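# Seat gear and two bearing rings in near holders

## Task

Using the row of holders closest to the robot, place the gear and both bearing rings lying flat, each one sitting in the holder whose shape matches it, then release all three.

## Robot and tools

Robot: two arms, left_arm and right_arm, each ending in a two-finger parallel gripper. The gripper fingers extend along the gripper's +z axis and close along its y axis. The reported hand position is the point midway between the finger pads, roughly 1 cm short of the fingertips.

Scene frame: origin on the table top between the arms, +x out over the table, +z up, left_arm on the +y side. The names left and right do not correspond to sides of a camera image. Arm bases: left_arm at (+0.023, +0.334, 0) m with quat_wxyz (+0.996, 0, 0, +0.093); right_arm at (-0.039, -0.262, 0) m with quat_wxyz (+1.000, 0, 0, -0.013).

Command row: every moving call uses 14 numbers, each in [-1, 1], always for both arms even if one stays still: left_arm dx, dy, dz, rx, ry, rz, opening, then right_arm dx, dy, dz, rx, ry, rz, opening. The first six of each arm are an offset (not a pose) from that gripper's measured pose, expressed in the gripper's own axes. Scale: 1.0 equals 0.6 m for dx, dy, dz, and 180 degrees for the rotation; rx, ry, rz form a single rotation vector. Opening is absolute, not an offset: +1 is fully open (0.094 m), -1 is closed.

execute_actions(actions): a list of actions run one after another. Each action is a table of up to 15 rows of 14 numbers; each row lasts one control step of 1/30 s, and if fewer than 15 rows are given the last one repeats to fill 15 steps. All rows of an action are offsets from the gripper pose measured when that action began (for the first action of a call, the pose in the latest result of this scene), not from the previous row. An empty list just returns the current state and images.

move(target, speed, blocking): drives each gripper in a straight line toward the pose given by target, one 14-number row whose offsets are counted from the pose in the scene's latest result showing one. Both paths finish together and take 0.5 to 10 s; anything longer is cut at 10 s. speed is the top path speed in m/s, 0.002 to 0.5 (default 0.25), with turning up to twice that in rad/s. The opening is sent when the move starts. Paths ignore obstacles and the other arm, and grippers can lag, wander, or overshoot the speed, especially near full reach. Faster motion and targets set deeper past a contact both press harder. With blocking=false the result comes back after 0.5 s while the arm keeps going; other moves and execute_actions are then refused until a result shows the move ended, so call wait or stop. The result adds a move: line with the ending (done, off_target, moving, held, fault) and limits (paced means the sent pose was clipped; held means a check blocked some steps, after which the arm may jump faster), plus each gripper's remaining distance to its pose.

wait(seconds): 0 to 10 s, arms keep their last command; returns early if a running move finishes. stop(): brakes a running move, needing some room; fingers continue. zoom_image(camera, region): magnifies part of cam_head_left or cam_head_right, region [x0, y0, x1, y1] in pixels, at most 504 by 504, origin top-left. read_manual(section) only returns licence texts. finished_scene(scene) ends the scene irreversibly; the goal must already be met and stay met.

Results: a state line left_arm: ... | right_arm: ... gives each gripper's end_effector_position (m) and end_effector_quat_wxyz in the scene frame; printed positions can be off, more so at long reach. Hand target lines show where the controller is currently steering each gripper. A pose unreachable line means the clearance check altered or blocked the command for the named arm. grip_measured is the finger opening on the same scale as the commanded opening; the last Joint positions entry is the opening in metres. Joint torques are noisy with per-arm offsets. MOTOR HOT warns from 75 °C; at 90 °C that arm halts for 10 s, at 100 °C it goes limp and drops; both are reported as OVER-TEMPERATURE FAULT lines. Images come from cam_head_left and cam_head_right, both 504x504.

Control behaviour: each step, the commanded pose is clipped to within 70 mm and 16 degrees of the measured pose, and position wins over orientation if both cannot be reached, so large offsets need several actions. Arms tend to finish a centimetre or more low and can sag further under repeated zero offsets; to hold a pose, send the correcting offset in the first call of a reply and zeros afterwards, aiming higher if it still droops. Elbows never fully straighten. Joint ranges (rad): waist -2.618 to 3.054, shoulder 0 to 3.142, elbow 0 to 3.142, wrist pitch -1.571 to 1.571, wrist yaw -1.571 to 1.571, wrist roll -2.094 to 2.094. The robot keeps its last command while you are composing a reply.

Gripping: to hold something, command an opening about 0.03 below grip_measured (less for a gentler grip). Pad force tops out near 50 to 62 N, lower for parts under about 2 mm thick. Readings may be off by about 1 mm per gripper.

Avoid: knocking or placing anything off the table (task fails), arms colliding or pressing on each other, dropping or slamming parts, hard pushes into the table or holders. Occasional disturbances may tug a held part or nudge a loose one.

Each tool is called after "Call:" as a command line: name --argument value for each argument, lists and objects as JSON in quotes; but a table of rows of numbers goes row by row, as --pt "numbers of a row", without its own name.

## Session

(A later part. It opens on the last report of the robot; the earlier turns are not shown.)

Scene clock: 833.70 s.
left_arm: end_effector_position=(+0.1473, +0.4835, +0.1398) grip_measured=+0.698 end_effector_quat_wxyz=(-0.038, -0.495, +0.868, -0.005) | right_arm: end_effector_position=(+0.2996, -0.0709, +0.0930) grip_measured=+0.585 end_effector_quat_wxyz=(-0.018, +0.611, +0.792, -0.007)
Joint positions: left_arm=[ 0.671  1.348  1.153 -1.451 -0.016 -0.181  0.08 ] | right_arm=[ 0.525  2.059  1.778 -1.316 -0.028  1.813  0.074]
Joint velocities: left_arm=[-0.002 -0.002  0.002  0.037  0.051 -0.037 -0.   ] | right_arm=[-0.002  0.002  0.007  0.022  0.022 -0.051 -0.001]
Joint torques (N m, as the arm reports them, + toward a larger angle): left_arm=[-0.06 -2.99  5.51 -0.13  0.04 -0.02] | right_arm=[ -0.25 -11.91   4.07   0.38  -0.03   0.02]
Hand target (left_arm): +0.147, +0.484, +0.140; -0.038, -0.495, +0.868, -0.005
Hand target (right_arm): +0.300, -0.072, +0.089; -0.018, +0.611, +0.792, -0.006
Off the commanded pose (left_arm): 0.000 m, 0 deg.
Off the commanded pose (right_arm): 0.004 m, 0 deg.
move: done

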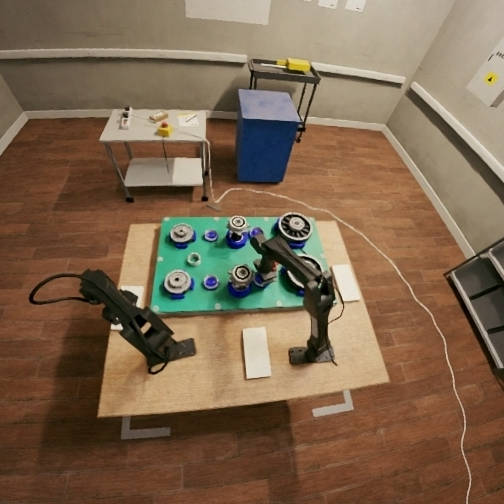

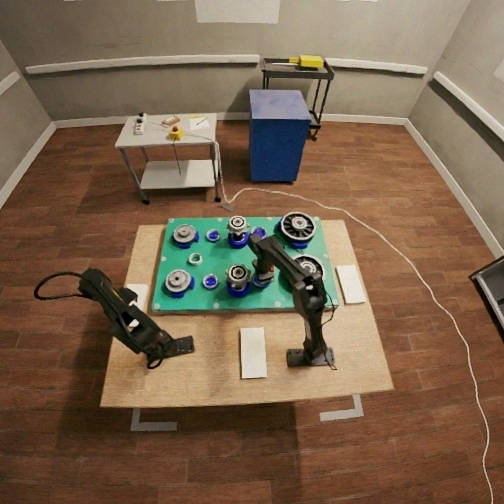

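Call:
move --target '[0,0,0,0,0,0,0.7, 0,0,0.012,0,0,0,0.545]' --speed 0.01

Call:
zoom_image --camera "cam_head_right" --region '[240, 258, 285, 298]'

Scene clock: 837.40 s.
left_arm: end_effector_position=(+0.1473, +0.4835, +0.1398) grip_measured=+0.698 end_effector_quat_wxyz=(-0.038, -0.495, +0.868, -0.005) | right_arm: end_effector_position=(+0.2993, -0.0720, +0.0886) grip_measured=+0.585 end_effector_quat_wxyz=(-0.017, +0.611, +0.792, -0.008)
Joint positions: left_arm=[ 0.671  1.348  1.153 -1.451 -0.016 -0.181  0.08 ] | right_arm=[ 0.525  2.059  1.76  -1.301 -0.024  1.813  0.074]
Joint velocities: left_arm=[ 0.017  0.007  0.002 -0.037 -0.095  0.007  0.001] | right_arm=[-0.027  0.007 -0.002 -0.066  0.007 -0.007  0.   ]
Joint torques (N m, as the arm reports them, + toward a larger angle): left_arm=[ 0.02 -3.21  5.52 -0.14  0.04 -0.06] | right_arm=[  0.13 -11.52   4.58   0.36  -0.07   0.05]
Hand target (left_arm): +0.147, +0.484, +0.140; -0.038, -0.495, +0.868, -0.005
Hand target (right_arm): +0.299, -0.071, +0.086; -0.018, +0.611, +0.792, -0.007
Off the commanded pose (left_arm): 0.000 m, 0 deg.
Off the commanded pose (right_arm): 0.003 m, 0 deg.
move: done

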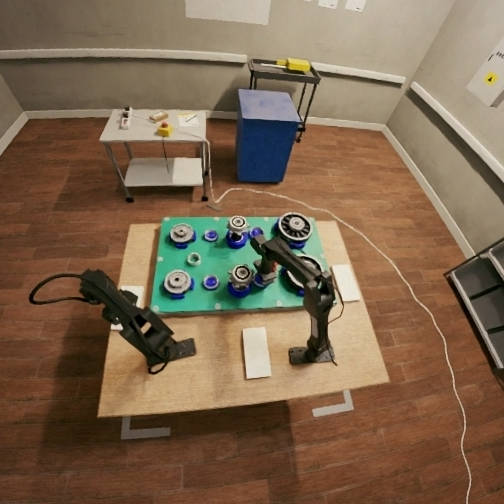

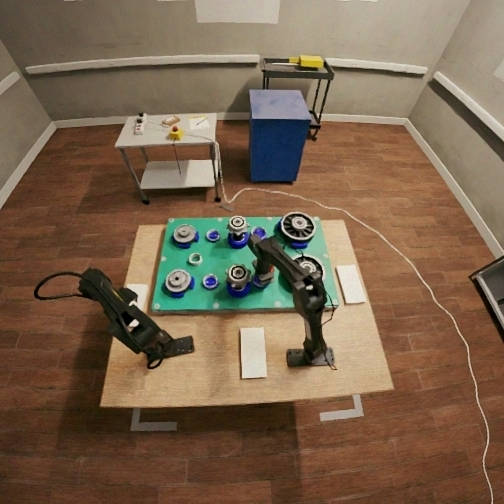

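Region (240, 258, 285, 298) of cam_head_right's 504x504 image, scaled by 11.200, with more detail than that image has.

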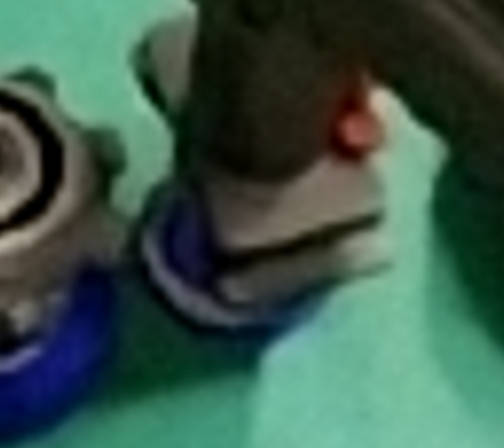

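Call:
move --target '[0,0,0,0,0,0,0.7, 0,0,0.011,0,0,0,0.545]' --speed 0.01

Scene clock: 840.13 s.
left_arm: end_effector_position=(+0.1473, +0.4835, +0.1398) grip_measured=+0.698 end_effector_quat_wxyz=(-0.038, -0.495, +0.868, -0.005) | right_arm: end_effector_position=(+0.2992, -0.0720, +0.0850) grip_measured=+0.585 end_effector_quat_wxyz=(-0.017, +0.611, +0.792, -0.008)
Joint positions: left_arm=[ 0.671  1.348  1.153 -1.451 -0.016 -0.181  0.08 ] | right_arm=[ 0.525  2.059  1.746 -1.286 -0.024  1.813  0.074]
Joint velocities: left_arm=[ 0.002 -0.002  0.012 -0.007  0.022  0.022 -0.   ] | right_arm=[-0.002  0.007 -0.017 -0.037  0.139  0.007 -0.   ]
Joint torques (N m, as the arm reports them, + toward a larger angle): left_arm=[ 0.09 -3.05  5.38 -0.16  0.03 -0.05] | right_arm=[ -0.01 -11.64   4.47   0.34  -0.05   0.05]
Hand target (left_arm): +0.147, +0.484, +0.140; -0.038, -0.495, +0.868, -0.005
Hand target (right_arm): +0.299, -0.072, +0.082; -0.017, +0.611, +0.792, -0.009
Off the commanded pose (left_arm): 0.000 m, 0 deg.
Off the commanded pose (right_arm): 0.003 m, 0 deg.
move: done

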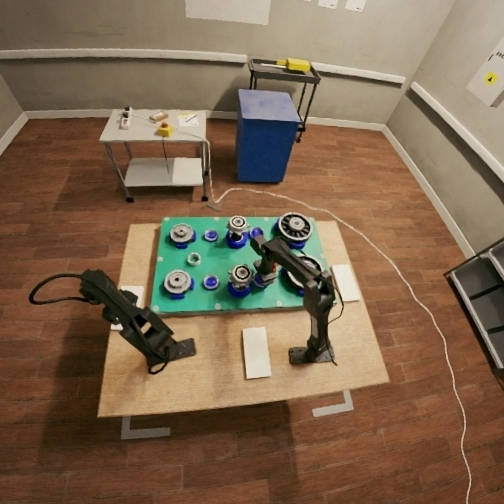

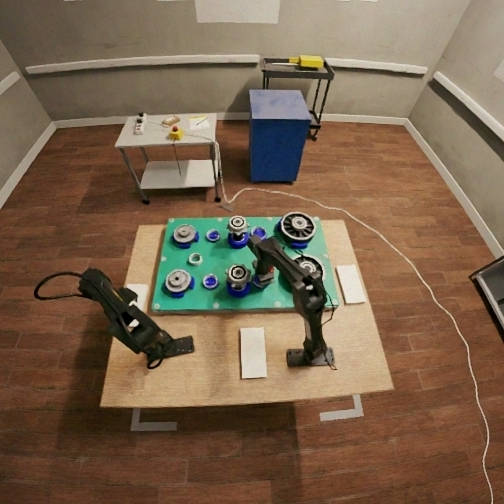

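Call:
move --target '[0,0,0,0,0,0,0.7, 0,0,0.011,0,0,0,0.545]' --speed 0.01

Scene clock: 842.93 s.
left_arm: end_effector_position=(+0.1473, +0.4835, +0.1398) grip_measured=+0.698 end_effector_quat_wxyz=(-0.038, -0.495, +0.868, -0.005) | right_arm: end_effector_position=(+0.2992, -0.0720, +0.0843) grip_measured=+0.585 end_effector_quat_wxyz=(-0.017, +0.611, +0.792, -0.008)
Joint positions: left_arm=[ 0.671  1.348  1.153 -1.451 -0.016 -0.181  0.08 ] | right_arm=[ 0.525  2.059  1.743 -1.283 -0.024  1.813  0.074]
Joint velocities: left_arm=[ 0.007  0.002  0.007  0.066  0.007 -0.051  0.   ] | right_arm=[ 0.012  0.007 -0.012  0.037  0.081 -0.007 -0.   ]
Joint torques (N m, as the arm reports them, + toward a larger angle): left_arm=[ 0.09 -2.82  5.61 -0.17  0.   -0.07] | right_arm=[  0.12 -11.38   3.7    0.49  -0.04   0.07]
Hand target (left_arm): +0.147, +0.484, +0.140; -0.038, -0.495, +0.868, -0.005
Hand target (right_arm): +0.299, -0.072, +0.078; -0.017, +0.611, +0.792, -0.008
Off the commanded pose (left_arm): 0.000 m, 0 deg.
Off the commanded pose (right_arm): 0.006 m, 0 deg.
move: done

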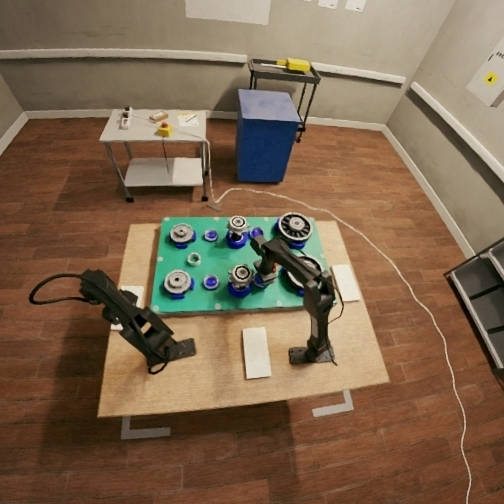

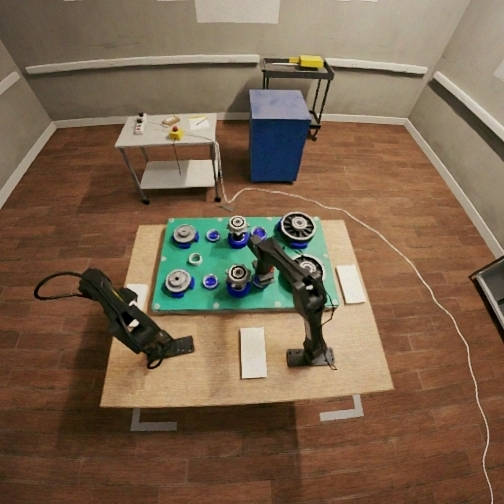

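Contact at 0.084 — seated. Release and lift.

Call:
execute_actions --actions '[[[0,0,0,0,0,0,0.7, 0,0,0,0,0,0,0.58],[0,0,0,0,0,0,0.7, 0,0,0,0,0,0,0.60],[0,0,0,0,0,0,0.7, 0,0,0,0,0,0,0.62],[0,0,0,0,0,0,0.7, 0,0,0,0,0,0,0.65],[0,0,0,0,0,0,0.7, 0,0,0,0,0,0,0.69],[0,0,0,0,0,0,0.7, 0,0,0,0,0,0,0.74],[0,0,0,0,0,0,0.7, 0,0,0,0,0,0,0.80],[0,0,0,0,0,0,0.7, 0,0,0,0,0,0,0.86]]]'

Call:
move --target '[0,0,0,0,0,0,0.7, -0.005,-0.004,-0.11,0,0,0,0.86]' --speed 0.07

Scene clock: 849.67 s.
left_arm: end_effector_position=(+0.1473, +0.4835, +0.1398) grip_measured=+0.698 end_effector_quat_wxyz=(-0.038, -0.495, +0.868, -0.005) | right_arm: end_effector_position=(+0.2991, -0.0718, +0.0843) grip_measured=+0.858 end_effector_quat_wxyz=(-0.017, +0.611, +0.792, -0.008)
Joint positions: left_arm=[ 0.671  1.348  1.153 -1.451 -0.016 -0.181  0.08 ] | right_arm=[ 0.525  2.059  1.743 -1.283 -0.025  1.813  0.087]
Joint velocities: left_arm=[0.012 0.002 0.027 0.037 0.051 0.037 0.   ] | right_arm=[ 0.002 -0.007  0.007 -0.022  0.066  0.066  0.   ]
Joint torques (N m, as the arm reports them, + toward a larger angle): left_arm=[ 0.   -3.07  5.53 -0.11  0.02 -0.02] | right_arm=[  0.07 -11.69   5.29   0.25   0.     0.05]
Hand target (left_arm): +0.147, +0.484, +0.140; -0.038, -0.495, +0.868, -0.005
Hand target (right_arm): +0.299, -0.072, +0.084; -0.017, +0.611, +0.792, -0.008
Off the commanded pose (left_arm): 0.000 m, 0 deg.
Off the commanded pose (right_arm): 0.000 m, 0 deg.

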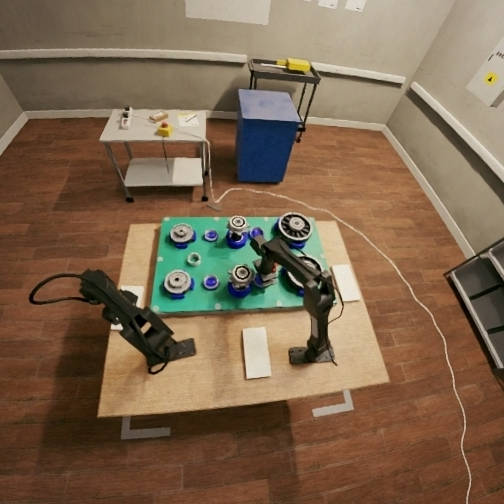

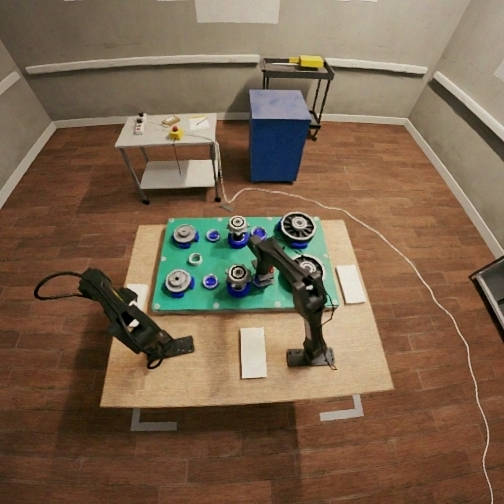

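Scene clock: 851.17 s.
left_arm: end_effector_position=(+0.1473, +0.4835, +0.1398) grip_measured=+0.698 end_effector_quat_wxyz=(-0.038, -0.495, +0.868, -0.005) | right_arm: end_effector_position=(+0.2992, -0.0714, +0.1487) grip_measured=+0.858 end_effector_quat_wxyz=(-0.015, +0.610, +0.792, -0.001)
Joint positions: left_arm=[ 0.671  1.348  1.153 -1.451 -0.016 -0.181  0.08 ] | right_arm=[ 0.525  2.059  2.    -1.524 -0.027  1.812  0.087]
Joint velocities: left_arm=[ 0.002 -0.002  0.002  0.037  0.051 -0.022 -0.   ] | right_arm=[-0.002  0.002 -0.007  0.022 -0.051 -0.007  0.   ]
Joint torques (N m, as the arm reports them, + toward a larger angle): left_arm=[-0.06 -2.95  5.6  -0.1   0.04 -0.03] | right_arm=[ -0.97 -10.79   6.53  -0.02  -0.04  -0.06]
Hand target (left_arm): +0.147, +0.484, +0.140; -0.038, -0.495, +0.868, -0.005
Hand target (right_arm): +0.300, -0.076, +0.150; -0.017, +0.611, +0.792, -0.008
Off the commanded pose (left_arm): 0.000 m, 0 deg.
Off the commanded pose (right_arm): 0.005 m, 1 deg.
move: done

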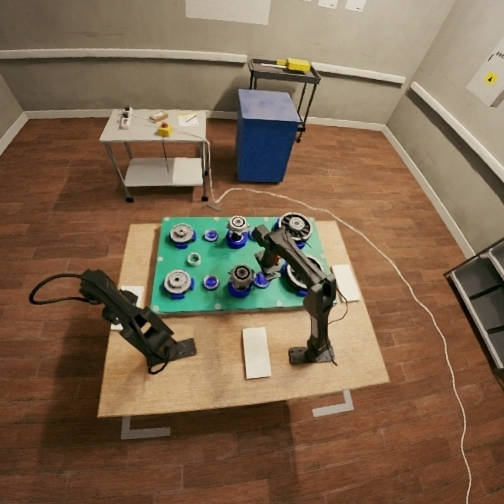

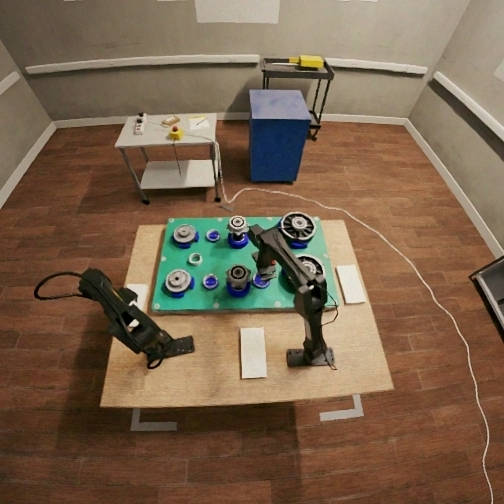

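Call:
move --target '[0,0,0,0,0,0,0.7, -0.1445,-0.2949,-0.005,0,0,0,0.86]' --speed 0.2

Call:
zoom_image --camera "cam_head_right" --region '[155, 215, 280, 310]'

Call:
zoom_image --camera "cam_head_right" --region '[240, 220, 285, 298]'

Call:
zoom_image --camera "cam_head_left" --region '[155, 215, 205, 305]'

Scene clock: 858.70 s.
left_arm: end_effector_position=(+0.1473, +0.4835, +0.1398) grip_measured=+0.698 end_effector_quat_wxyz=(-0.038, -0.495, +0.868, -0.005) | right_arm: end_effector_position=(+0.1558, -0.1968, +0.1527) grip_measured=+0.858 end_effector_quat_wxyz=(-0.014, +0.613, +0.790, +0.005)
Joint positions: left_arm=[ 0.671  1.348  1.153 -1.451 -0.016 -0.181  0.08 ] | right_arm=[ 0.321  1.33   1.193 -1.442 -0.029  1.613  0.087]
Joint velocities: left_arm=[-0.017  0.002  0.007  0.007 -0.037  0.037 -0.001] | right_arm=[-0.022  0.002  0.002 -0.095 -0.022 -0.051 -0.   ]
Joint torques (N m, as the arm reports them, + toward a larger angle): left_arm=[ 0.16 -2.88  5.41 -0.1   0.04 -0.05] | right_arm=[-0.54 -5.17  4.09  0.18 -0.01 -0.07]
Hand target (left_arm): +0.147, +0.484, +0.140; -0.038, -0.495, +0.868, -0.005
Hand target (right_arm): +0.151, -0.201, +0.151; -0.016, +0.611, +0.792, -0.001
Off the commanded pose (left_arm): 0.000 m, 0 deg.
Off the commanded pose (right_arm): 0.007 m, 1 deg.
move: done

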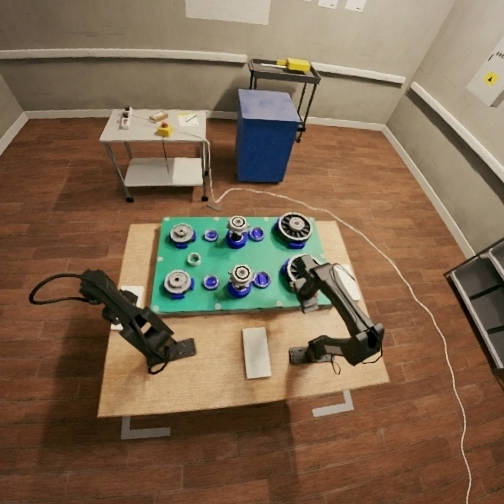

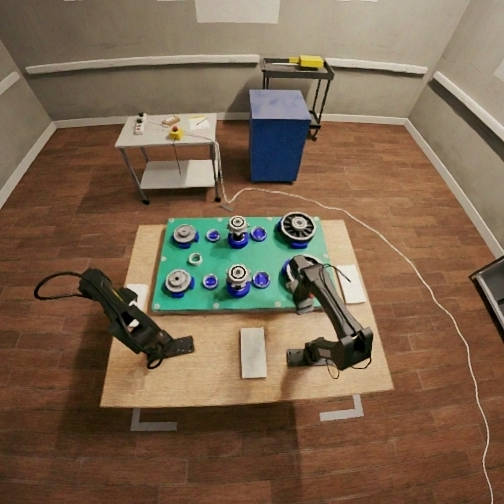

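Region (155, 215, 280, 310) of cam_head_right's 504x504 image, scaled by 4.032, with more detail than that image has; it fills the top 383 rows of this view, and the rest is white.

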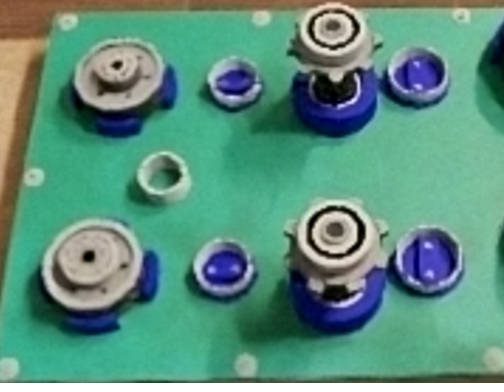

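Region (240, 220, 285, 298) of cam_head_right's 504x504 image, scaled by 6.462, with more detail than that image has; it fills the left 291 columns of this view, and the rest is white.

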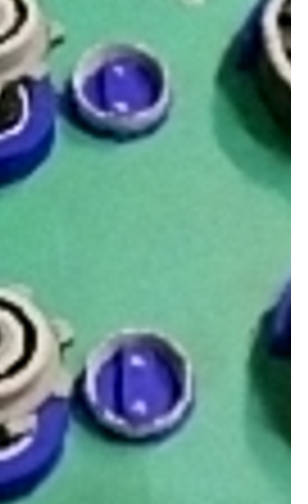

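Region (155, 215, 205, 305) of cam_head_left's 504x504 image, scaled by 5.600, with more detail than that image has.

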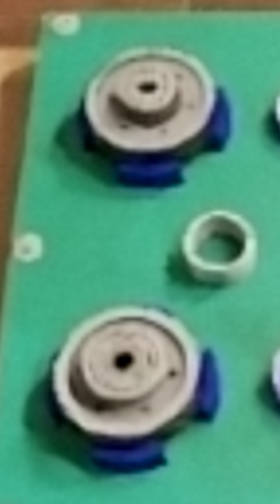

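Call:
zoom_image --camera "cam_head_right" --region '[165, 218, 205, 252]'

Call:
zoom_image --camera "cam_head_right" --region '[158, 265, 198, 302]'

Region (165, 218, 205, 252) of cam_head_right's 504x504 image, scaled by 12.600, with more detail than that image has; it fills the top 428 rows of this view, and the rest is white.

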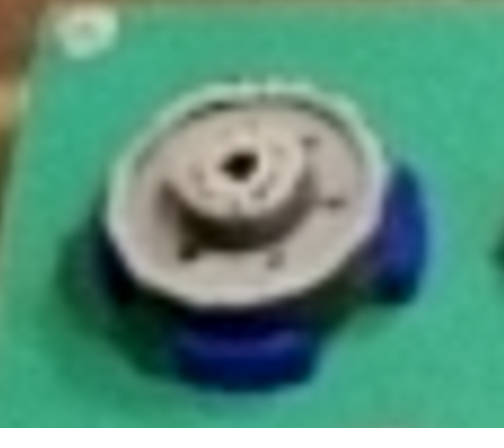

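Region (158, 265, 198, 302) of cam_head_right's 504x504 image, scaled by 12.600, with more detail than that image has; it fills the top 466 rows of this view, and the rest is white.

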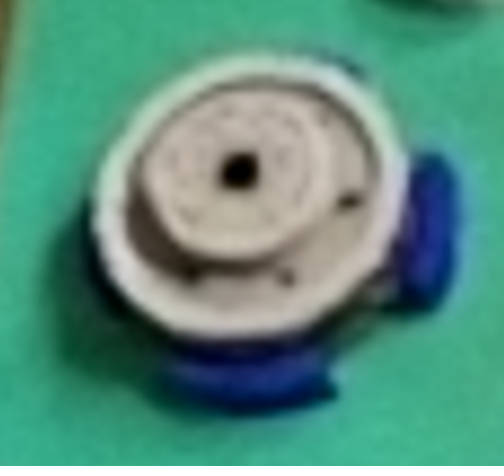

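Call:
zoom_image --camera "cam_head_left" --region '[165, 218, 200, 250]'

Call:
zoom_image --camera "cam_head_left" --region '[160, 266, 195, 302]'

Region (165, 218, 200, 250) of cam_head_left's 504x504 image, scaled by 14.400, with more detail than that image has; it fills the top 461 rows of this view, and the rest is white.

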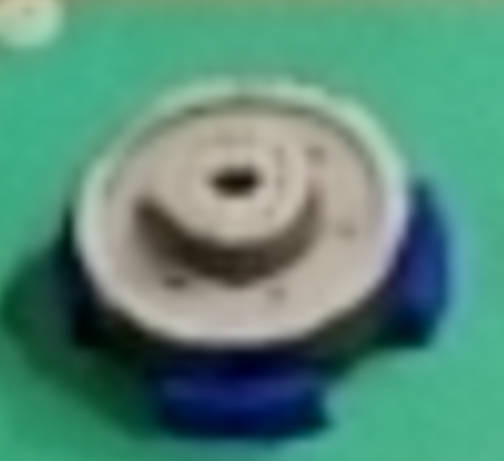

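Region (160, 266, 195, 302) of cam_head_left's 504x504 image, scaled by 14.000, with more detail than that image has; it fills the left 490 columns of this view, and the rest is white.

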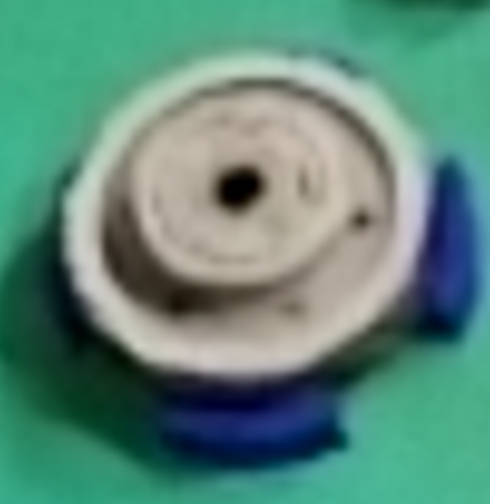

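Call:
finished_scene --scene 1

The scene is finished: the task was done.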